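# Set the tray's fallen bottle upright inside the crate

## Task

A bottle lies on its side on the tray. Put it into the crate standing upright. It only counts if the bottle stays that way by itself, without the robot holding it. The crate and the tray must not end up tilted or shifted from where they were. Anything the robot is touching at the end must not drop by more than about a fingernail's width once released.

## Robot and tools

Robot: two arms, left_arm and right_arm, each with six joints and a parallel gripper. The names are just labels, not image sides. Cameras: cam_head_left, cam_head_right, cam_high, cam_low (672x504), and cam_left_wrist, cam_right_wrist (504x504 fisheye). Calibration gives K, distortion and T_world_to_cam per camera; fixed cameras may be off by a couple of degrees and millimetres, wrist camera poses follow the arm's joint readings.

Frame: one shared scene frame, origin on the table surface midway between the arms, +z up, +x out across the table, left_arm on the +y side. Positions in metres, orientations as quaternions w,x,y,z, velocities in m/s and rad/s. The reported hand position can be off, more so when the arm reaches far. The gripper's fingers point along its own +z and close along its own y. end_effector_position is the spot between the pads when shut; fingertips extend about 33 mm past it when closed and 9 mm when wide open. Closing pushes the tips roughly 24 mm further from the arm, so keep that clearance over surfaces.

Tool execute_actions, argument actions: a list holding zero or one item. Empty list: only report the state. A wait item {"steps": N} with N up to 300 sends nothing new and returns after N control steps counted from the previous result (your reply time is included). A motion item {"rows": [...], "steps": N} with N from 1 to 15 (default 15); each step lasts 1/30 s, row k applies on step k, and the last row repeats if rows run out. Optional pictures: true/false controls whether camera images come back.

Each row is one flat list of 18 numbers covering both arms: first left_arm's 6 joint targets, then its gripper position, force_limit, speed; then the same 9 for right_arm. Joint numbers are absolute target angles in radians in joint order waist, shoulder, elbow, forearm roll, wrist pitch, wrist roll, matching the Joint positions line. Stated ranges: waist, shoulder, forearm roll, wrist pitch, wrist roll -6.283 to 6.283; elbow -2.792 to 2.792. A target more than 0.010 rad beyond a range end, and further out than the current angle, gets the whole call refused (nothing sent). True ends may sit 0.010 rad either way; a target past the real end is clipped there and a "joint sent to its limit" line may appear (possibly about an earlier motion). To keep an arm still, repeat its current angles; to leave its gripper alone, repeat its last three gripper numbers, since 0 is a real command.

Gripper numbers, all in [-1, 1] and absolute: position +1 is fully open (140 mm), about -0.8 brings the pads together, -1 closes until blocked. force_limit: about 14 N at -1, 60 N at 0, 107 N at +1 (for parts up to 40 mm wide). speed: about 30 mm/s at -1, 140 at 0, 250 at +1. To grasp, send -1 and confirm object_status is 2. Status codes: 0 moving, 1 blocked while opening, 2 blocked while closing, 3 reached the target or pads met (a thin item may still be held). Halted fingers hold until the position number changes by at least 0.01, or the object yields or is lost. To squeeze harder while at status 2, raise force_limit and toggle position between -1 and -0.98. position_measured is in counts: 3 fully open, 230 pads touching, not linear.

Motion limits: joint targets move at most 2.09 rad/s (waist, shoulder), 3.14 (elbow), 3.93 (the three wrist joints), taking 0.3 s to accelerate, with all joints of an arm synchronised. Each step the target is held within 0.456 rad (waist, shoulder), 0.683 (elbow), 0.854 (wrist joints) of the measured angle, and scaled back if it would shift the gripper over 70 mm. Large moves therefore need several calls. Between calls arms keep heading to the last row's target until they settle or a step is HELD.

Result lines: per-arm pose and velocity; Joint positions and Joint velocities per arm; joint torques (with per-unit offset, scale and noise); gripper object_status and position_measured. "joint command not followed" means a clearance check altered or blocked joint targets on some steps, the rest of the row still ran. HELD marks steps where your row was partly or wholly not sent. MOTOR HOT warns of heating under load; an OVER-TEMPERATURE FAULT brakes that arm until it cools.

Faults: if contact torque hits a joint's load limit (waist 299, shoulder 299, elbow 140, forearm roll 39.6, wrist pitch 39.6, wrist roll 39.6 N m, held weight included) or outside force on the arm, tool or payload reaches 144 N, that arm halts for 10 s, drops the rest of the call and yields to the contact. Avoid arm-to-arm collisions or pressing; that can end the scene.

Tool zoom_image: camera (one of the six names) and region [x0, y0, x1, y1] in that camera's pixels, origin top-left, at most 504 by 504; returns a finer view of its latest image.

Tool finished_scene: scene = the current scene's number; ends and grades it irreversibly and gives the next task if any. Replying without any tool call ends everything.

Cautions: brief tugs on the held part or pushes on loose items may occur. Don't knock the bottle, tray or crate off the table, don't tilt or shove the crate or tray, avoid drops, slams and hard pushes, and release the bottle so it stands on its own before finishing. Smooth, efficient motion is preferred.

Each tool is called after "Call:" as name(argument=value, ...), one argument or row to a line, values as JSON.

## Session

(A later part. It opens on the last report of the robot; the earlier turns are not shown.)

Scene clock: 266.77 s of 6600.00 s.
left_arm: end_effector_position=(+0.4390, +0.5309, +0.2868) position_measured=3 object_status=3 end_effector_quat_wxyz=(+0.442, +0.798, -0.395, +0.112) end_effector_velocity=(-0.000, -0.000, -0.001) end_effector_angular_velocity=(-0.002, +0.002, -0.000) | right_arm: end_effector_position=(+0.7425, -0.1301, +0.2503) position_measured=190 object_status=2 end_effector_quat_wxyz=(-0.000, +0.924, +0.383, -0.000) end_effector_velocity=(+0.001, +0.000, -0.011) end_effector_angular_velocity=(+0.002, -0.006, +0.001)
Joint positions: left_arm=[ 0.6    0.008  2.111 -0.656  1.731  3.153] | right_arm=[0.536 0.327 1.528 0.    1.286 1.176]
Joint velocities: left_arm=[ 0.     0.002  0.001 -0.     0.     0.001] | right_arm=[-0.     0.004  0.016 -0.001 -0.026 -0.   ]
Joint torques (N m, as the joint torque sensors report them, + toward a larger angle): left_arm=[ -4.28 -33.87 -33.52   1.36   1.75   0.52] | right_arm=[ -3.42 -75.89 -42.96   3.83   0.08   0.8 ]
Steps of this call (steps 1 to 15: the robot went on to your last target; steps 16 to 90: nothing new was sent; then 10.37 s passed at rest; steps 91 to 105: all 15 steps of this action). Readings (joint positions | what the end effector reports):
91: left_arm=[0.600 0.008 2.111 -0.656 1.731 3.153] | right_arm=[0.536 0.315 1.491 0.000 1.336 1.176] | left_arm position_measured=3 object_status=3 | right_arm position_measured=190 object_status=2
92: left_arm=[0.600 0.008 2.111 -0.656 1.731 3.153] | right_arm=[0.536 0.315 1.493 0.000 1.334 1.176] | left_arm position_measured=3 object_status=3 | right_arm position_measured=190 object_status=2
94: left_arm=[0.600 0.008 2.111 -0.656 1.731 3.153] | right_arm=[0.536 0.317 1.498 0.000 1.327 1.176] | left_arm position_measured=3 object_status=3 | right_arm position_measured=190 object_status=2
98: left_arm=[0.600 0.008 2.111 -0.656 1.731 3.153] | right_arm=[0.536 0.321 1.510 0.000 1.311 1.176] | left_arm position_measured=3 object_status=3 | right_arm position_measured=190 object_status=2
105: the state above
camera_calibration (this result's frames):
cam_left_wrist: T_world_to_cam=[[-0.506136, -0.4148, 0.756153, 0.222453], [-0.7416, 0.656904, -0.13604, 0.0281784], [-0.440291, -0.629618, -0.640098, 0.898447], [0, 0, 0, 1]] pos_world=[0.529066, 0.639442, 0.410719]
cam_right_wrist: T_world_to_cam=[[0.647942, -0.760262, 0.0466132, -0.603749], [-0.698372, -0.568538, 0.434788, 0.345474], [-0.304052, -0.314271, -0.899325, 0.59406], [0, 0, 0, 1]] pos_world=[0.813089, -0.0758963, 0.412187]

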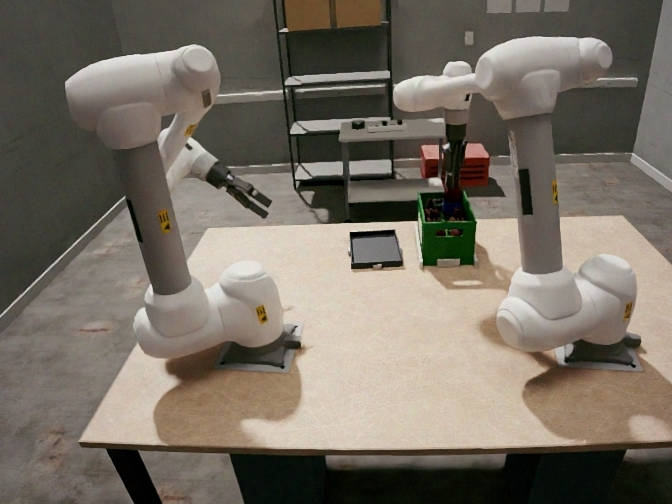

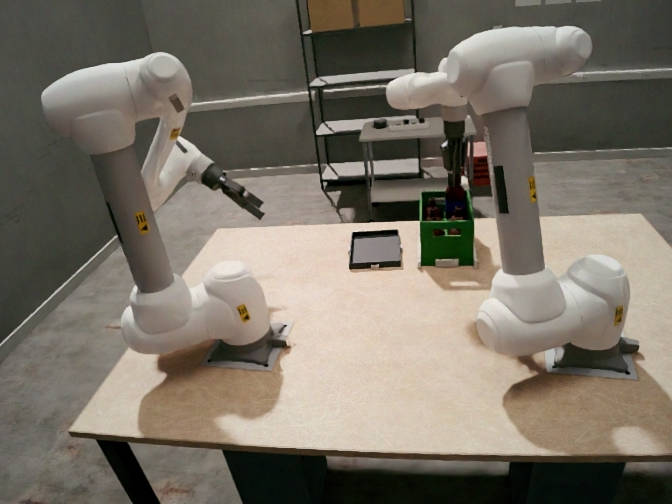

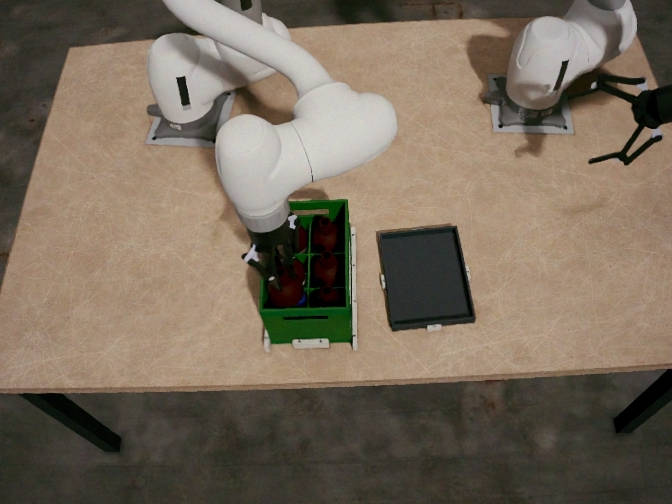

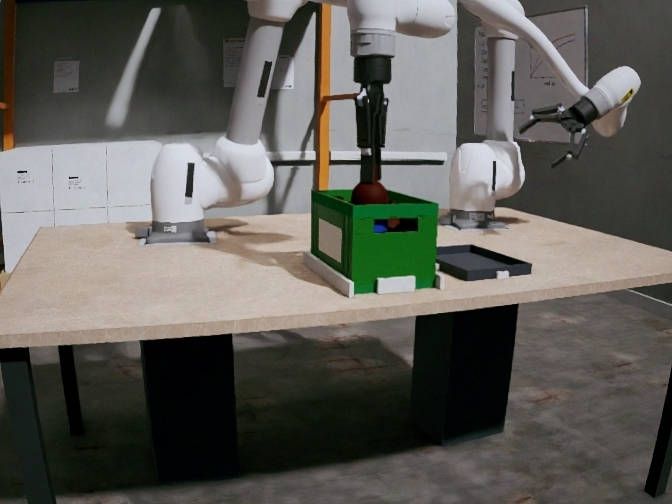

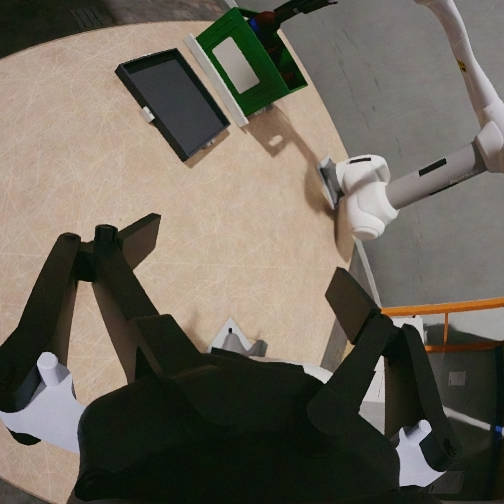

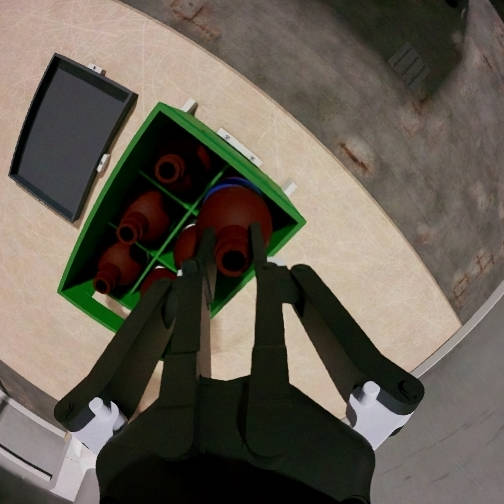

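Call:
execute_actions(
  actions=[
    {"rows":[[0.6,0.008,2.111,-0.656,1.731,3.153,1,0,0,0.5359,0.3346,1.5474,0,1.2596,1.1763,-1,0,-0.5]],"steps":12},
  ],
  pictures=false,
)

Call:
execute_actions(
  actions=[
    {"rows":[[0.6,0.008,2.111,-0.656,1.731,3.153,1,0,0,0.5359,0.3421,1.5653,0,1.2342,1.1763,-1,0,-0.5]],"steps":12},
  ],
  pictures=false,
)

Scene clock: 271.27 s of 6600.00 s.
left_arm: end_effector_position=(+0.4390, +0.5309, +0.2868) position_measured=3 object_status=3 end_effector_quat_wxyz=(+0.442, +0.798, -0.395, +0.112) end_effector_velocity=(+0.000, +0.001, -0.000) end_effector_angular_velocity=(+0.001, -0.001, -0.001) | right_arm: end_effector_position=(+0.7426, -0.1302, +0.2345) position_measured=190 object_status=2 end_effector_quat_wxyz=(+0.000, +0.924, +0.383, +0.000) end_effector_velocity=(+0.000, +0.001, +0.001) end_effector_angular_velocity=(+0.002, -0.002, -0.000)
Joint positions: left_arm=[ 0.6    0.008  2.111 -0.656  1.731  3.153] | right_arm=[ 0.536  0.335  1.547 -0.     1.26   1.176]
Joint velocities: left_arm=[ 0.     0.    -0.001  0.001 -0.     0.001] | right_arm=[ 0.    -0.001 -0.001  0.002 -0.001 -0.   ]
Joint torques (N m, as the joint torque sensors report them, + toward a larger angle): left_arm=[ -3.81 -34.8  -33.21   1.34   1.87   0.59] | right_arm=[ -2.05 -76.27 -40.66   4.46  -0.63   0.86]
Steps of this call (steps 1 to 15: the robot went on to your last target; steps 16 to 90: nothing new was sent; then 1.10 s passed at rest; steps 91 to 102: all 12 steps of this action). Readings (joint positions | what the end effector reports):
91: left_arm=[0.600 0.008 2.111 -0.656 1.731 3.153] | right_arm=[0.536 0.327 1.529 -0.000 1.285 1.176] | left_arm position_measured=3 object_status=3 | right_arm position_measured=190 object_status=2
92: left_arm=[0.600 0.008 2.111 -0.656 1.731 3.153] | right_arm=[0.536 0.329 1.533 -0.000 1.280 1.176] | left_arm position_measured=3 object_status=3 | right_arm position_measured=190 object_status=2
94: left_arm=[0.600 0.008 2.111 -0.656 1.731 3.153] | right_arm=[0.536 0.333 1.544 -0.000 1.266 1.176] | left_arm position_measured=3 object_status=3 | right_arm position_measured=190 object_status=2
98: left_arm=[0.600 0.008 2.111 -0.656 1.731 3.153] | right_arm=[0.536 0.334 1.547 -0.000 1.260 1.176] | left_arm position_measured=3 object_status=3 | right_arm position_measured=190 object_status=2
102: the state above

Scene clock: 271.67 s of 6600.00 s.
left_arm: end_effector_position=(+0.4390, +0.5309, +0.2868) position_measured=3 object_status=3 end_effector_quat_wxyz=(+0.442, +0.798, -0.395, +0.112) end_effector_velocity=(-0.001, -0.000, +0.000) end_effector_angular_velocity=(-0.001, +0.002, -0.002) | right_arm: end_effector_position=(+0.7424, -0.1302, +0.2195) position_measured=190 object_status=2 end_effector_quat_wxyz=(+0.000, +0.924, +0.383, +0.000) end_effector_velocity=(+0.000, +0.000, -0.000) end_effector_angular_velocity=(+0.001, -0.000, -0.000)
Joint positions: left_arm=[ 0.6    0.008  2.111 -0.656  1.731  3.153] | right_arm=[ 0.536  0.342  1.565 -0.     1.234  1.176]
Joint velocities: left_arm=[-0.001 -0.     0.001  0.001  0.002  0.   ] | right_arm=[-0.     0.001 -0.     0.001 -0.001  0.   ]
Joint torques (N m, as the joint torque sensors report them, + toward a larger angle): left_arm=[ -5.8  -35.12 -33.59   1.12   1.73   0.42] | right_arm=[ -1.09 -76.1  -40.55   4.78  -0.72   0.72]
Steps of this call (steps 1 to 12: all 12 steps of this action). Readings (joint positions | what the end effector reports):
1: left_arm=[0.600 0.008 2.111 -0.656 1.731 3.153] | right_arm=[0.536 0.335 1.547 -0.000 1.260 1.176] | left_arm position_measured=3 object_status=3 | right_arm position_measured=190 object_status=2
2: left_arm=[0.600 0.008 2.111 -0.656 1.731 3.153] | right_arm=[0.536 0.336 1.551 -0.000 1.254 1.176] | left_arm position_measured=3 object_status=3 | right_arm position_measured=190 object_status=2
4: left_arm=[0.600 0.008 2.111 -0.656 1.731 3.153] | right_arm=[0.536 0.341 1.562 -0.000 1.240 1.176] | left_arm position_measured=3 object_status=3 | right_arm position_measured=190 object_status=2
8: left_arm=[0.600 0.008 2.111 -0.656 1.731 3.153] | right_arm=[0.536 0.342 1.565 -0.000 1.235 1.176] | left_arm position_measured=3 object_status=3 | right_arm position_measured=190 object_status=2
12: the state above

Call:
execute_actions(
  actions=[
    {"rows":[[0.6,0.008,2.111,-0.656,1.731,3.153,1,0,0,0.5324,0.3535,1.5875,0,1.2006,1.1763,-1,0,-0.5]],"steps":12},
  ],
  pictures=false,
)

Call:
execute_actions(
  actions=[
    {"rows":[[0.6,0.008,2.111,-0.656,1.731,3.153,1,0,0,0.5324,0.3654,1.6092,0,1.167,1.1763,-1,0,-0.5]],"steps":12},
  ],
)

Scene clock: 276.67 s of 6600.00 s.
left_arm: end_effector_position=(+0.4390, +0.5309, +0.2868) position_measured=3 object_status=3 end_effector_quat_wxyz=(+0.442, +0.798, -0.395, +0.112) end_effector_velocity=(+0.000, +0.000, -0.000) end_effector_angular_velocity=(+0.002, -0.002, -0.000) | right_arm: end_effector_position=(+0.7436, -0.1323, +0.1995) position_measured=190 object_status=2 end_effector_quat_wxyz=(-0.000, +0.924, +0.381, +0.000) end_effector_velocity=(+0.001, -0.001, -0.001) end_effector_angular_velocity=(-0.003, -0.002, +0.001)
Joint positions: left_arm=[ 0.6    0.008  2.111 -0.656  1.731  3.153] | right_arm=[0.532 0.353 1.587 0.    1.201 1.176]
Joint velocities: left_arm=[ 0.    -0.001 -0.001  0.001 -0.001  0.001] | right_arm=[-0.     0.     0.001 -0.004 -0.002  0.   ]
Joint torques (N m, as the joint torque sensors report them, + toward a larger angle): left_arm=[ -5.14 -34.76 -33.8    1.22   1.86   0.25] | right_arm=[ -3.55 -78.13 -40.78   3.79  -0.32   0.78]
Steps of this call (steps 1 to 15: the robot went on to your last target; steps 16 to 90: nothing new was sent; then 1.60 s passed at rest; steps 91 to 102: all 12 steps of this action). Readings (joint positions | what the end effector reports):
91: left_arm=[0.600 0.008 2.111 -0.656 1.731 3.153] | right_arm=[0.536 0.342 1.565 0.000 1.234 1.176] | left_arm position_measured=3 object_status=3 | right_arm position_measured=190 object_status=2
92: left_arm=[0.600 0.008 2.111 -0.656 1.731 3.153] | right_arm=[0.536 0.344 1.569 0.000 1.228 1.176] | left_arm position_measured=3 object_status=3 | right_arm position_measured=190 object_status=2
94: left_arm=[0.600 0.008 2.111 -0.656 1.731 3.153] | right_arm=[0.534 0.351 1.583 0.000 1.209 1.176] | left_arm position_measured=3 object_status=3 | right_arm position_measured=190 object_status=2
98: left_arm=[0.600 0.008 2.111 -0.656 1.731 3.153] | right_arm=[0.533 0.353 1.587 0.000 1.201 1.176] | left_arm position_measured=3 object_status=3 | right_arm position_measured=190 object_status=2
102: the state above

Scene clock: 277.07 s of 6600.00 s.
left_arm: end_effector_position=(+0.4390, +0.5309, +0.2868) position_measured=3 object_status=3 end_effector_quat_wxyz=(+0.442, +0.798, -0.395, +0.112) end_effector_velocity=(+0.001, +0.000, +0.000) end_effector_angular_velocity=(+0.001, -0.000, +0.002) | right_arm: end_effector_position=(+0.7435, -0.1326, +0.1795) position_measured=190 object_status=2 end_effector_quat_wxyz=(+0.000, +0.924, +0.381, +0.000) end_effector_velocity=(-0.000, -0.000, -0.001) end_effector_angular_velocity=(+0.000, -0.000, -0.000)
Joint positions: left_arm=[ 0.6    0.008  2.111 -0.656  1.731  3.153] | right_arm=[ 0.532  0.365  1.609 -0.     1.167  1.176]
Joint velocities: left_arm=[ 0.    -0.001 -0.001 -0.    -0.001 -0.002] | right_arm=[ 0.     0.     0.001  0.    -0.001  0.   ]
Joint torques (N m, as the joint torque sensors report them, + toward a larger angle): left_arm=[ -4.48 -34.42 -34.03   1.05   1.62   0.67] | right_arm=[ -3.17 -78.36 -40.13   3.53  -0.41   0.78]
Steps of this call (steps 1 to 12: all 12 steps of this action). Readings (joint positions | what the end effector reports):
1: left_arm=[0.600 0.008 2.111 -0.656 1.731 3.153] | right_arm=[0.532 0.354 1.588 0.000 1.201 1.176] | left_arm position_measured=3 object_status=3 | right_arm position_measured=190 object_status=2
2: left_arm=[0.600 0.008 2.111 -0.656 1.731 3.153] | right_arm=[0.532 0.355 1.591 0.000 1.195 1.176] | left_arm position_measured=3 object_status=3 | right_arm position_measured=190 object_status=2
4: left_arm=[0.600 0.008 2.111 -0.656 1.731 3.153] | right_arm=[0.532 0.363 1.604 -0.000 1.176 1.176] | left_arm position_measured=3 object_status=3 | right_arm position_measured=190 object_status=2
8: left_arm=[0.600 0.008 2.111 -0.656 1.731 3.153] | right_arm=[0.532 0.365 1.609 -0.000 1.168 1.176] | left_arm position_measured=3 object_status=3 | right_arm position_measured=190 object_status=2
12: the state above
camera_calibration (this result's frames):
cam_left_wrist: T_world_to_cam=[[-0.506136, -0.4148, 0.756153, 0.222453], [-0.7416, 0.656904, -0.13604, 0.0281785], [-0.44029, -0.629618, -0.640098, 0.898448], [0, 0, 0, 1]] pos_world=[0.529067, 0.639442, 0.410719]
cam_right_wrist: T_world_to_cam=[[0.645337, -0.762459, 0.0468672, -0.601389], [-0.700371, -0.566059, 0.434807, 0.377414], [-0.304993, -0.313421, -0.899303, 0.53073], [0, 0, 0, 1]] pos_world=[0.814297, -0.0785533, 0.34137]

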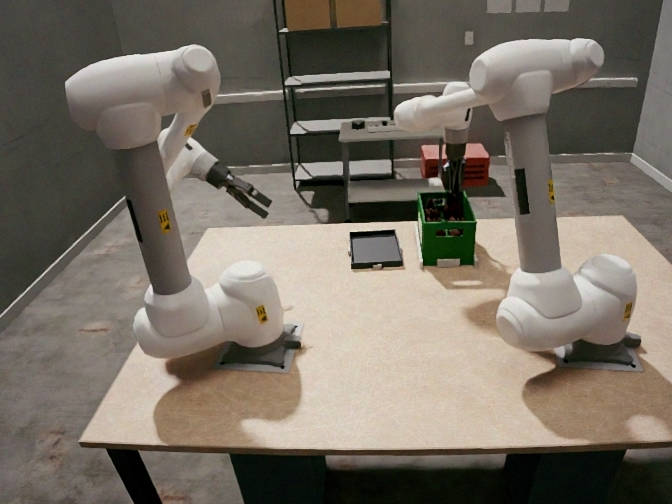

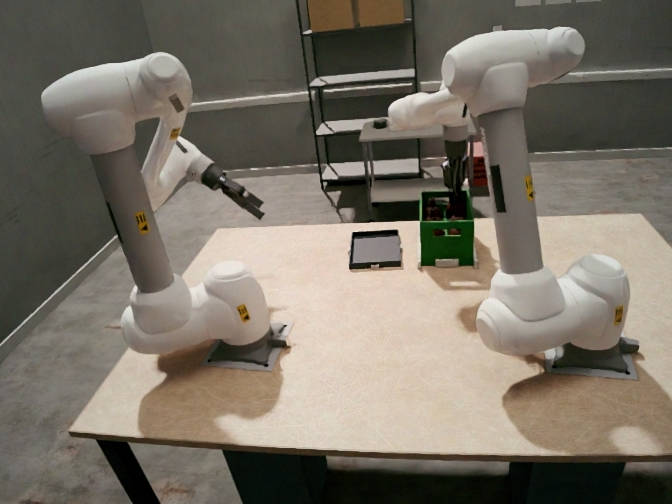

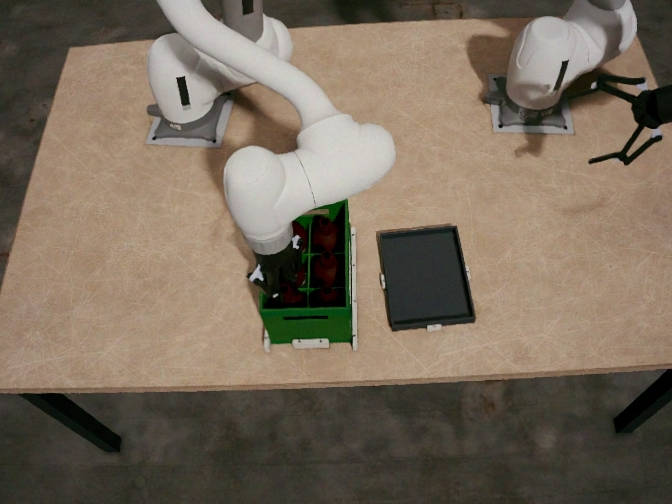

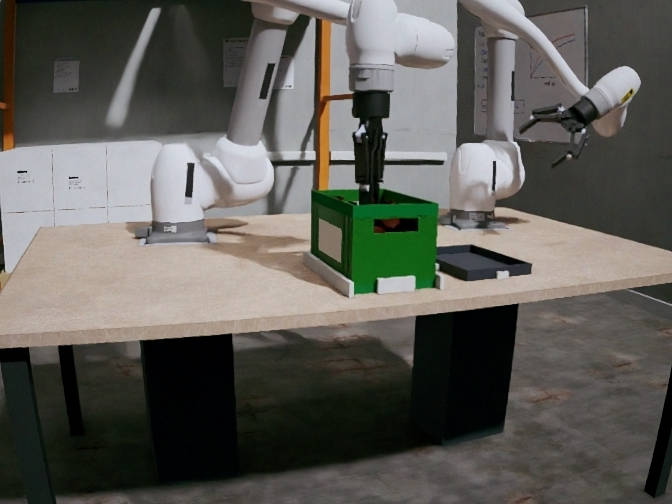

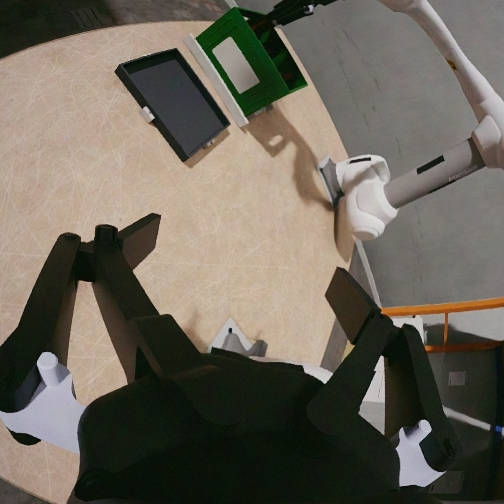

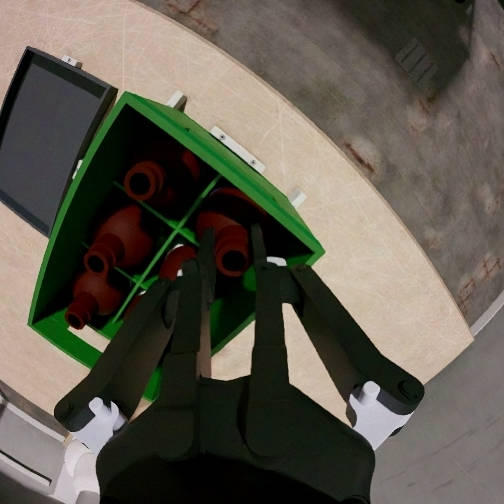

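Call:
execute_actions(
  actions=[
    {"rows":[[0.6,0.008,2.111,-0.656,1.731,3.153,1,0,0,0.5324,0.3691,1.6156,0,1.1569,1.1763,-1,0,-0.5]],"steps":10},
  ],
  pictures=false,
)

Scene clock: 280.93 s of 6600.00 s.
left_arm: end_effector_position=(+0.4390, +0.5309, +0.2868) position_measured=3 object_status=3 end_effector_quat_wxyz=(+0.442, +0.798, -0.395, +0.112) end_effector_velocity=(+0.000, -0.000, +0.000) end_effector_angular_velocity=(-0.001, -0.001, +0.000) | right_arm: end_effector_position=(+0.7434, -0.1325, +0.1734) position_measured=190 object_status=2 end_effector_quat_wxyz=(-0.000, +0.924, +0.381, +0.000) end_effector_velocity=(-0.001, -0.001, -0.001) end_effector_angular_velocity=(-0.001, +0.001, +0.001)
Joint positions: left_arm=[ 0.6    0.008  2.111 -0.656  1.731  3.153] | right_arm=[0.532 0.369 1.616 0.    1.157 1.176]
Joint velocities: left_arm=[ 0.    -0.    -0.    -0.001 -0.     0.001] | right_arm=[-0.    -0.     0.002 -0.001 -0.001 -0.001]
Joint torques (N m, as the joint torque sensors report them, + toward a larger angle): left_arm=[ -6.11 -35.76 -33.65   1.25   1.74   0.53] | right_arm=[ -3.8  -78.81 -38.67   3.57  -0.13   0.79]
Steps of this call (steps 1 to 15: the robot went on to your last target; steps 16 to 90: nothing new was sent; then 0.53 s passed at rest; steps 91 to 100: all 10 steps of this action). Readings (joint positions | what the end effector reports):
91: left_arm=[0.600 0.008 2.111 -0.656 1.731 3.153] | right_arm=[0.532 0.365 1.609 0.000 1.167 1.176] | left_arm position_measured=3 object_status=3 | right_arm position_measured=190 object_status=2
92: left_arm=[0.600 0.008 2.111 -0.656 1.731 3.153] | right_arm=[0.532 0.366 1.611 0.000 1.164 1.176] | left_arm position_measured=3 object_status=3 | right_arm position_measured=190 object_status=2
94: left_arm=[0.600 0.008 2.111 -0.656 1.731 3.153] | right_arm=[0.532 0.368 1.614 0.000 1.159 1.176] | left_arm position_measured=3 object_status=3 | right_arm position_measured=190 object_status=2
98: left_arm=[0.600 0.008 2.111 -0.656 1.731 3.153] | right_arm=[0.532 0.369 1.615 0.000 1.157 1.176] | left_arm position_measured=3 object_status=3 | right_arm position_measured=190 object_status=2
100: the state above

Call:
execute_actions(
  actions=[
    {"rows":[[0.6,0.008,2.111,-0.656,1.731,3.153,1,0,0,0.5324,0.3709,1.6188,0,1.1519,1.1763,-1,0,-0.5]],"steps":12},
  ],
  pictures=false,
)

Scene clock: 284.37 s of 6600.00 s.
left_arm: end_effector_position=(+0.4390, +0.5309, +0.2868) position_measured=3 object_status=3 end_effector_quat_wxyz=(+0.442, +0.798, -0.395, +0.112) end_effector_velocity=(-0.001, +0.000, +0.000) end_effector_angular_velocity=(+0.001, +0.002, +0.000) | right_arm: end_effector_position=(+0.7433, -0.1326, +0.1704) position_measured=190 object_status=2 end_effector_quat_wxyz=(+0.000, +0.924, +0.381, -0.000) end_effector_velocity=(-0.001, -0.000, -0.001) end_effector_angular_velocity=(-0.000, +0.002, -0.001)
Joint positions: left_arm=[ 0.6    0.008  2.111 -0.656  1.731  3.153] | right_arm=[ 0.532  0.371  1.619 -0.     1.152  1.176]
Joint velocities: left_arm=[ 0.    -0.001  0.     0.001  0.001 -0.002] | right_arm=[-0.    -0.     0.002  0.     0.     0.001]
Joint torques (N m, as the joint torque sensors report them, + toward a larger angle): left_arm=[ -3.91 -32.47 -33.81   1.42   1.84   0.39] | right_arm=[ -4.51 -78.71 -38.95   3.5   -0.31   0.75]
Steps of this call (steps 1 to 15: the robot went on to your last target; steps 16 to 90: nothing new was sent; then 0.03 s passed at rest; steps 91 to 102: all 12 steps of this action). Readings (joint positions | what the end effector reports):
91: left_arm=[0.600 0.008 2.111 -0.656 1.731 3.153] | right_arm=[0.532 0.369 1.616 -0.000 1.157 1.176] | left_arm position_measured=3 object_status=3 | right_arm position_measured=190 object_status=2
92: left_arm=[0.600 0.008 2.111 -0.656 1.731 3.153] | right_arm=[0.532 0.370 1.616 -0.000 1.155 1.176] | left_arm position_measured=3 object_status=3 | right_arm position_measured=190 object_status=2
94: left_arm=[0.600 0.008 2.111 -0.656 1.731 3.153] | right_arm=[0.532 0.371 1.618 -0.000 1.153 1.176] | left_arm position_measured=3 object_status=3 | right_arm position_measured=190 object_status=2
98: left_arm=[0.600 0.008 2.111 -0.656 1.731 3.153] | right_arm=[0.532 0.371 1.619 -0.000 1.152 1.176] | left_arm position_measured=3 object_status=3 | right_arm position_measured=190 object_status=2
102: the state above

Call:
execute_actions(
  actions=[
    {"rows":[[0.6,0.008,2.111,-0.656,1.731,3.153,1,0,0,0.5324,0.3724,1.6215,0,1.1477,1.1763,-1,0,-0.5]],"steps":12},
  ],
  pictures=false,
)

Scene clock: 287.30 s of 6600.00 s.
left_arm: end_effector_position=(+0.4390, +0.5309, +0.2868) position_measured=3 object_status=3 end_effector_quat_wxyz=(+0.442, +0.798, -0.395, +0.112) end_effector_velocity=(-0.000, +0.001, -0.001) end_effector_angular_velocity=(+0.003, +0.002, +0.000) | right_arm: end_effector_position=(+0.7432, -0.1326, +0.1680) position_measured=190 object_status=2 end_effector_quat_wxyz=(-0.000, +0.924, +0.381, -0.000) end_effector_velocity=(+0.001, -0.000, +0.000) end_effector_angular_velocity=(-0.001, -0.001, +0.001)
Joint positions: left_arm=[ 0.6    0.008  2.111 -0.656  1.731  3.153] | right_arm=[0.532 0.372 1.621 0.    1.148 1.176]
Joint velocities: left_arm=[ 0.     0.001 -0.     0.003 -0.001 -0.002] | right_arm=[-0.     0.    -0.001 -0.001 -0.    -0.   ]
Joint torques (N m, as the joint torque sensors report them, + toward a larger angle): left_arm=[ -4.45 -33.65 -33.49   1.43   1.64   0.61] | right_arm=[ -3.55 -78.13 -38.98   3.43  -0.35   0.83]
Steps of this call (steps 1 to 15: the robot went on to your last target; steps 16 to 76: nothing new was sent; steps 77 to 88: all 12 steps of this action). Readings (joint positions | what the end effector reports):
77: left_arm=[0.600 0.008 2.111 -0.656 1.731 3.153] | right_arm=[0.532 0.371 1.619 0.000 1.152 1.176] | left_arm position_measured=3 object_status=3 | right_arm position_measured=190 object_status=2
78: left_arm=[0.600 0.008 2.111 -0.656 1.731 3.153] | right_arm=[0.532 0.371 1.620 0.000 1.151 1.176] | left_arm position_measured=3 object_status=3 | right_arm position_measured=190 object_status=2
80: left_arm=[0.600 0.008 2.111 -0.656 1.731 3.153] | right_arm=[0.532 0.372 1.621 0.000 1.149 1.176] | left_arm position_measured=3 object_status=3 | right_arm position_measured=190 object_status=2
84: left_arm=[0.600 0.008 2.111 -0.656 1.731 3.153] | right_arm=[0.532 0.372 1.621 0.000 1.148 1.176] | left_arm position_measured=3 object_status=3 | right_arm position_measured=190 object_status=2
88: the state above

Call:
execute_actions(
  actions=[
    {"rows":[[0.6,0.008,2.111,-0.656,1.731,3.153,1,0,0,0.5324,0.374,1.6241,0,1.1435,1.1763,-1,0,-0.5]],"steps":12},
  ],
  pictures=false,
)

Scene clock: 290.77 s of 6600.00 s.
left_arm: end_effector_position=(+0.4390, +0.5309, +0.2868) position_measured=3 object_status=3 end_effector_quat_wxyz=(+0.442, +0.798, -0.395, +0.112) end_effector_velocity=(-0.000, +0.000, -0.000) end_effector_angular_velocity=(-0.001, +0.002, -0.000) | right_arm: end_effector_position=(+0.7432, -0.1326, +0.1655) position_measured=190 object_status=2 end_effector_quat_wxyz=(+0.000, +0.924, +0.381, -0.000) end_effector_velocity=(+0.000, +0.000, +0.000) end_effector_angular_velocity=(+0.000, -0.001, -0.000)
Joint positions: left_arm=[ 0.6    0.008  2.111 -0.656  1.731  3.153] | right_arm=[ 0.532  0.374  1.624 -0.     1.144  1.176]
Joint velocities: left_arm=[ 0.001  0.001  0.     0.001  0.001 -0.   ] | right_arm=[-0.    -0.    -0.001 -0.    -0.     0.   ]
Joint torques (N m, as the joint torque sensors report them, + toward a larger angle): left_arm=[ -3.78 -33.74 -34.02   1.45   1.8    0.53] | right_arm=[ -3.2  -78.62 -38.62   3.5   -0.34   0.71]
Steps of this call (steps 1 to 15: the robot went on to your last target; steps 16 to 90: nothing new was sent; then 0.07 s passed at rest; steps 91 to 102: all 12 steps of this action). Readings (joint positions | what the end effector reports):
91: left_arm=[0.600 0.008 2.111 -0.656 1.731 3.153] | right_arm=[0.532 0.372 1.622 -0.000 1.148 1.176] | left_arm position_measured=3 object_status=3 | right_arm position_measured=190 object_status=2
92: left_arm=[0.600 0.008 2.111 -0.656 1.731 3.153] | right_arm=[0.532 0.373 1.622 -0.000 1.146 1.176] | left_arm position_measured=3 object_status=3 | right_arm position_measured=190 object_status=2
94: left_arm=[0.600 0.008 2.111 -0.656 1.731 3.153] | right_arm=[0.532 0.374 1.624 -0.000 1.144 1.176] | left_arm position_measured=3 object_status=3 | right_arm position_measured=190 object_status=2
98: left_arm=[0.600 0.008 2.111 -0.656 1.731 3.153] | right_arm=[0.532 0.374 1.624 -0.000 1.144 1.176] | left_arm position_measured=3 object_status=3 | right_arm position_measured=190 object_status=2
102: the state above

Call:
execute_actions(
  actions=[
    {"rows":[[0.6,0.008,2.111,-0.656,1.731,3.153,1,0,0,0.5324,0.3753,1.6262,0,1.1401,1.1763,-1,0,-0.5]],"steps":12},
  ],
  pictures=false,
)

Scene clock: 295.30 s of 6600.00 s.
left_arm: end_effector_position=(+0.4390, +0.5309, +0.2868) position_measured=3 object_status=3 end_effector_quat_wxyz=(+0.442, +0.798, -0.395, +0.112) end_effector_velocity=(-0.001, -0.000, -0.001) end_effector_angular_velocity=(-0.000, +0.001, -0.002) | right_arm: end_effector_position=(+0.7431, -0.1326, +0.1634) position_measured=190 object_status=2 end_effector_quat_wxyz=(-0.000, +0.924, +0.381, -0.000) end_effector_velocity=(+0.000, +0.000, +0.001) end_effector_angular_velocity=(+0.001, -0.001, -0.001)
Joint positions: left_arm=[ 0.6    0.008  2.111 -0.656  1.731  3.153] | right_arm=[0.532 0.375 1.626 0.    1.14  1.176]
Joint velocities: left_arm=[-0.     0.     0.001  0.001  0.     0.001] | right_arm=[ 0.    -0.001 -0.001  0.     0.     0.001]
Joint torques (N m, as the joint torque sensors report them, + toward a larger angle): left_arm=[ -3.7  -35.98 -33.54   1.34   1.84   0.59] | right_arm=[ -2.85 -78.23 -39.04   3.5   -0.33   0.87]
Steps of this call (steps 1 to 15: the robot went on to your last target; steps 16 to 90: nothing new was sent; then 1.13 s passed at rest; steps 91 to 102: all 12 steps of this action). Readings (joint positions | what the end effector reports):
91: left_arm=[0.600 0.008 2.111 -0.656 1.731 3.153] | right_arm=[0.532 0.374 1.624 0.000 1.143 1.176] | left_arm position_measured=3 object_status=3 | right_arm position_measured=190 object_status=2
92: left_arm=[0.600 0.008 2.111 -0.656 1.731 3.153] | right_arm=[0.532 0.374 1.625 0.000 1.142 1.176] | left_arm position_measured=3 object_status=3 | right_arm position_measured=190 object_status=2
94: left_arm=[0.600 0.008 2.111 -0.656 1.731 3.153] | right_arm=[0.532 0.375 1.626 0.000 1.141 1.176] | left_arm position_measured=3 object_status=3 | right_arm position_measured=190 object_status=2
98: left_arm=[0.600 0.008 2.111 -0.656 1.731 3.153] | right_arm=[0.532 0.375 1.626 0.000 1.140 1.176] | left_arm position_measured=3 object_status=3 | right_arm position_measured=190 object_status=2
102: the state above

Call:
execute_actions(
  actions=[
    {"rows":[[0.6,0.008,2.111,-0.656,1.731,3.153,1,0,0,0.5324,0.3765,1.6283,0,1.1368,1.1763,-1,0,-0.5]],"steps":12},
  ],
  pictures=false,
)

Scene clock: 298.80 s of 6600.00 s.
left_arm: end_effector_position=(+0.4390, +0.5309, +0.2868) position_measured=3 object_status=3 end_effector_quat_wxyz=(+0.442, +0.798, -0.395, +0.112) end_effector_velocity=(+0.001, +0.001, -0.001) end_effector_angular_velocity=(+0.002, -0.001, +0.001) | right_arm: end_effector_position=(+0.7431, -0.1327, +0.1615) position_measured=190 object_status=2 end_effector_quat_wxyz=(+0.000, +0.924, +0.381, +0.000) end_effector_velocity=(+0.000, +0.000, +0.000) end_effector_angular_velocity=(+0.000, -0.000, +0.000)
Joint positions: left_arm=[ 0.6    0.008  2.111 -0.656  1.731  3.153] | right_arm=[ 0.532  0.376  1.628 -0.     1.137  1.176]
Joint velocities: left_arm=[ 0.     0.001 -0.001  0.    -0.002  0.   ] | right_arm=[-0.  0. -0.  0. -0. -0.]
Joint torques (N m, as the joint torque sensors report them, + toward a larger angle): left_arm=[ -4.49 -34.49 -33.37   1.24   1.59   0.41] | right_arm=[ -4.17 -76.03 -37.44   3.46  -0.46   0.82]
Steps of this call (steps 1 to 15: the robot went on to your last target; steps 16 to 90: nothing new was sent; then 0.10 s passed at rest; steps 91 to 102: all 12 steps of this action). Readings (joint positions | what the end effector reports):
91: left_arm=[0.600 0.008 2.111 -0.656 1.731 3.153] | right_arm=[0.532 0.375 1.626 -0.000 1.140 1.176] | left_arm position_measured=3 object_status=3 | right_arm position_measured=190 object_status=2
92: left_arm=[0.600 0.008 2.111 -0.656 1.731 3.153] | right_arm=[0.532 0.376 1.627 -0.000 1.139 1.176] | left_arm position_measured=3 object_status=3 | right_arm position_measured=190 object_status=2
94: left_arm=[0.600 0.008 2.111 -0.656 1.731 3.153] | right_arm=[0.532 0.376 1.628 -0.000 1.138 1.176] | left_arm position_measured=3 object_status=3 | right_arm position_measured=190 object_status=2
98: left_arm=[0.600 0.008 2.111 -0.656 1.731 3.153] | right_arm=[0.532 0.376 1.628 -0.000 1.137 1.176] | left_arm position_measured=3 object_status=3 | right_arm position_measured=190 object_status=2
102: the state above

Touchdown. Release slightly and lift.

Call:
execute_actions(
  actions=[
    {"rows":[[0.6,0.008,2.111,-0.656,1.731,3.153,1,0,0,0.5324,0.3765,1.6283,0,1.1368,1.1763,-0.32,0,-0.5]],"steps":12},
  ],
  pictures=false,
)

Call:
execute_actions(
  actions=[
    {"rows":[[0.6,0.008,2.111,-0.656,1.731,3.153,1,0,0,0.5324,0.3147,1.4909,0,1.336,1.1763,-0.32,0,-0.5]],"steps":15},
  ],
  pictures=false,
)

Call:
execute_actions(
  actions=[
    {"steps":10},
  ],
)

Scene clock: 305.17 s of 6600.00 s.
left_arm: end_effector_position=(+0.4390, +0.5309, +0.2868) position_measured=3 object_status=3 end_effector_quat_wxyz=(+0.442, +0.798, -0.395, +0.112) end_effector_velocity=(-0.000, +0.000, +0.000) end_effector_angular_velocity=(-0.001, -0.001, -0.001) | right_arm: end_effector_position=(+0.7430, -0.1327, +0.1615) position_measured=169 object_status=0 end_effector_quat_wxyz=(+0.000, +0.924, +0.381, -0.000) end_effector_velocity=(+0.000, +0.000, +0.001) end_effector_angular_velocity=(+0.001, -0.001, +0.000)
Joint positions: left_arm=[ 0.6    0.008  2.111 -0.656  1.731  3.153] | right_arm=[ 0.532  0.377  1.628 -0.     1.137  1.176]
Joint velocities: left_arm=[ 0.001  0.    -0.     0.     0.001  0.001] | right_arm=[ 0.    -0.001 -0.     0.001 -0.    -0.   ]
Joint torques (N m, as the joint torque sensors report them, + toward a larger angle): left_arm=[ -4.61 -34.55 -33.72   1.57   1.94   0.65] | right_arm=[ -3.17 -76.45 -37.69   3.53  -0.28   0.85]
Steps of this call (steps 1 to 15: the robot went on to your last target; steps 16 to 90: nothing new was sent; then 2.97 s passed at rest; steps 91 to 102: all 12 steps of this action). Readings (joint positions | what the end effector reports):
91: left_arm=[0.600 0.008 2.111 -0.656 1.731 3.153] | right_arm=[0.532 0.377 1.628 -0.000 1.137 1.176] | left_arm position_measured=3 object_status=3 | right_arm position_measured=190 object_status=0
92: left_arm=[0.600 0.008 2.111 -0.656 1.731 3.153] | right_arm=[0.532 0.377 1.628 -0.000 1.137 1.176] | left_arm position_measured=3 object_status=3 | right_arm position_measured=190 object_status=0
94: left_arm=[0.600 0.008 2.111 -0.656 1.731 3.153] | right_arm=[0.532 0.377 1.628 -0.000 1.137 1.176] | left_arm position_measured=3 object_status=3 | right_arm position_measured=180 object_status=0
98: left_arm=[0.600 0.008 2.111 -0.656 1.731 3.153] | right_arm=[0.532 0.377 1.628 -0.000 1.137 1.176] | left_arm position_measured=3 object_status=3 | right_arm position_measured=169 object_status=0
102: the state above

Scene clock: 305.67 s of 6600.00 s.
left_arm: end_effector_position=(+0.4390, +0.5309, +0.2868) position_measured=3 object_status=3 end_effector_quat_wxyz=(+0.442, +0.798, -0.395, +0.112) end_effector_velocity=(-0.000, +0.000, -0.000) end_effector_angular_velocity=(+0.000, -0.002, -0.001) | right_arm: end_effector_position=(+0.7434, -0.1324, +0.2791) position_measured=169 object_status=3 end_effector_quat_wxyz=(-0.000, +0.924, +0.381, -0.000) end_effector_velocity=(+0.000, +0.000, +0.005) end_effector_angular_velocity=(+0.001, -0.002, -0.000)
Joint positions: left_arm=[ 0.6    0.008  2.111 -0.656  1.731  3.153] | right_arm=[0.532 0.315 1.491 0.    1.336 1.176]
Joint velocities: left_arm=[ 0.    -0.001  0.     0.001 -0.     0.002] | right_arm=[-0.    -0.002 -0.007  0.001  0.007  0.   ]
Joint torques (N m, as the joint torque sensors report them, + toward a larger angle): left_arm=[ -4.14 -33.97 -33.55   1.42   1.92   0.56] | right_arm=[ -3.74 -74.55 -40.73   4.04  -0.32   0.91]
Steps of this call (steps 1 to 15: all 15 steps of this action). Readings (joint positions | what the end effector reports):
1: left_arm=[0.600 0.008 2.111 -0.656 1.731 3.153] | right_arm=[0.532 0.377 1.628 -0.000 1.137 1.176] | left_arm position_measured=3 object_status=3 | right_arm position_measured=169 object_status=0
2: left_arm=[0.600 0.008 2.111 -0.656 1.731 3.153] | right_arm=[0.532 0.375 1.624 -0.000 1.143 1.176] | left_arm position_measured=3 object_status=3 | right_arm position_measured=169 object_status=3
4: left_arm=[0.600 0.008 2.111 -0.656 1.731 3.153] | right_arm=[0.532 0.359 1.588 0.000 1.195 1.176] | left_arm position_measured=3 object_status=3 | right_arm position_measured=169 object_status=3
8: left_arm=[0.600 0.008 2.111 -0.656 1.731 3.153] | right_arm=[0.532 0.326 1.515 0.000 1.300 1.176] | left_arm position_measured=3 object_status=3 | right_arm position_measured=169 object_status=3
15: the state above

Scene clock: 306.00 s of 6600.00 s.
left_arm: end_effector_position=(+0.4390, +0.5309, +0.2868) position_measured=3 object_status=3 end_effector_quat_wxyz=(+0.442, +0.798, -0.395, +0.112) end_effector_velocity=(-0.000, -0.000, -0.000) end_effector_angular_velocity=(+0.000, +0.000, +0.001) | right_arm: end_effector_position=(+0.7435, -0.1325, +0.2795) position_measured=169 object_status=3 end_effector_quat_wxyz=(-0.000, +0.924, +0.381, -0.000) end_effector_velocity=(-0.001, -0.000, -0.002) end_effector_angular_velocity=(-0.002, +0.003, +0.000)
Joint positions: left_arm=[ 0.6    0.008  2.111 -0.656  1.731  3.153] | right_arm=[0.532 0.315 1.491 0.    1.336 1.176]
Joint velocities: left_arm=[-0.    -0.     0.001 -0.    -0.001 -0.   ] | right_arm=[ 0.     0.001  0.002 -0.     0.    -0.   ]
Joint torques (N m, as the joint torque sensors report them, + toward a larger angle): left_arm=[ -5.95 -35.39 -33.3    1.37   1.77   0.5 ] | right_arm=[ -3.71 -72.7  -40.37   3.65  -0.4    0.85]
Steps of this call (steps 1 to 10: the robot went on to your last target). Readings (joint positions | what the end effector reports):
1: left_arm=[0.600 0.008 2.111 -0.656 1.731 3.153] | right_arm=[0.532 0.315 1.491 0.000 1.336 1.176] | left_arm position_measured=3 object_status=3 | right_arm position_measured=169 object_status=3
2: left_arm=[0.600 0.008 2.111 -0.656 1.731 3.153] | right_arm=[0.532 0.315 1.491 0.000 1.336 1.176] | left_arm position_measured=3 object_status=3 | right_arm position_measured=169 object_status=3
4: left_arm=[0.600 0.008 2.111 -0.656 1.731 3.153] | right_arm=[0.532 0.315 1.491 0.000 1.336 1.176] | left_arm position_measured=3 object_status=3 | right_arm position_measured=169 object_status=3
8: left_arm=[0.600 0.008 2.111 -0.656 1.731 3.153] | right_arm=[0.532 0.315 1.491 0.000 1.336 1.176] | left_arm position_measured=3 object_status=3 | right_arm position_measured=169 object_status=3
10: the state above
camera_calibration (this result's frames):
cam_left_wrist: T_world_to_cam=[[-0.506136, -0.4148, 0.756153, 0.222453], [-0.7416, 0.656904, -0.13604, 0.0281785], [-0.440291, -0.629618, -0.640098, 0.898448], [0, 0, 0, 1]] pos_world=[0.529067, 0.639442, 0.410719]
cam_right_wrist: T_world_to_cam=[[0.645319, -0.762485, 0.0466841, -0.605922], [-0.700339, -0.566101, 0.434805, 0.333914], [-0.305105, -0.313283, -0.899314, 0.620767], [0, 0, 0, 1]] pos_world=[0.814264, -0.0785021, 0.441363]

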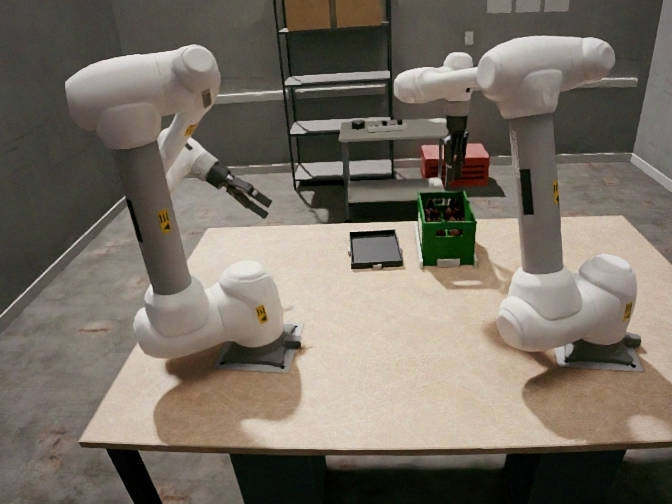

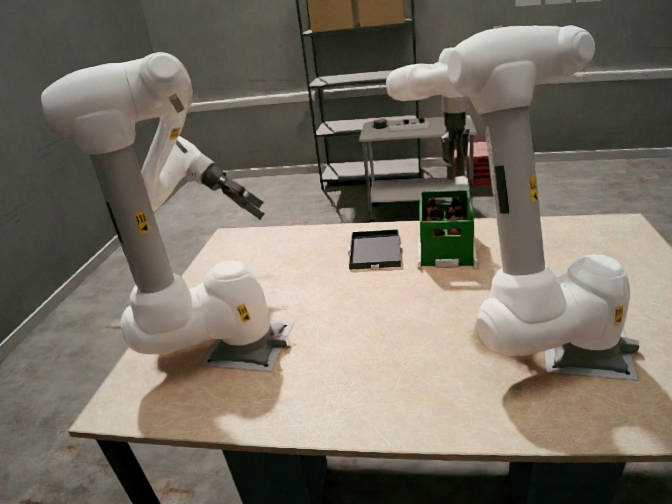

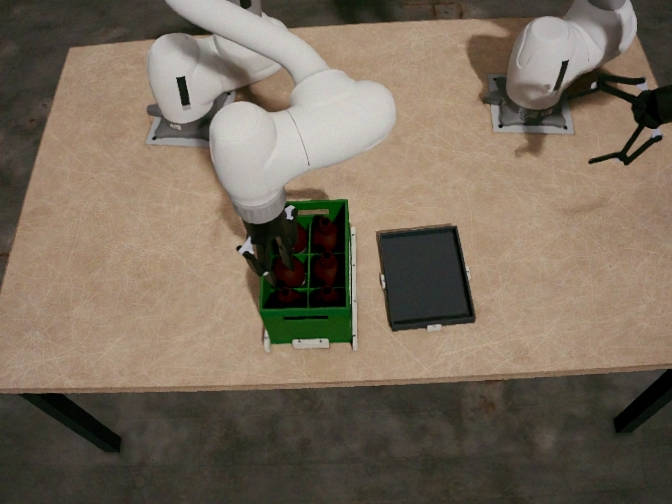

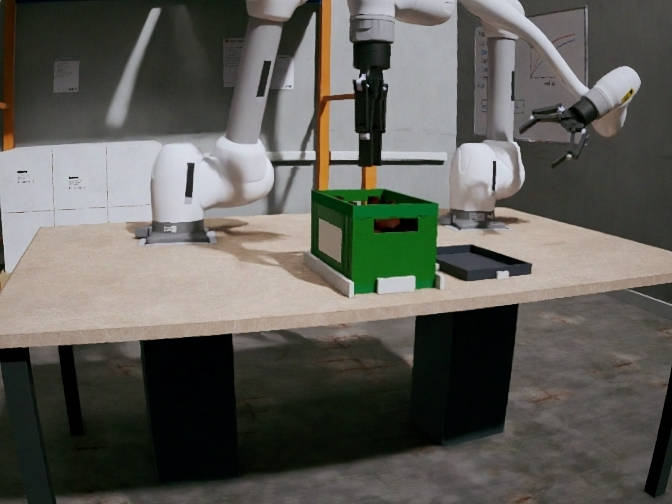

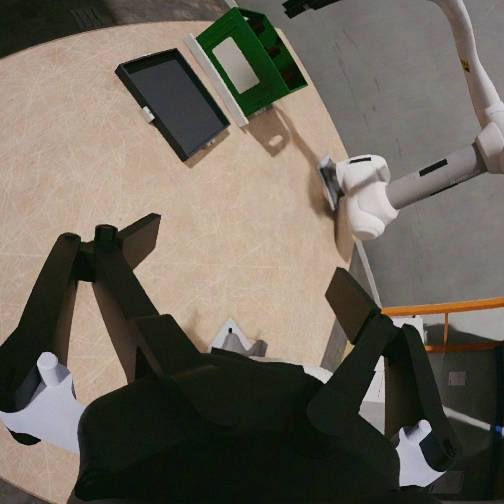

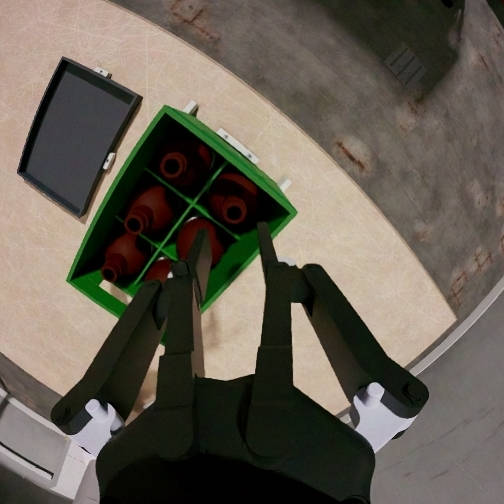

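Call:
finished_scene(
  scene=1,
)

The scene is finished: the task was done.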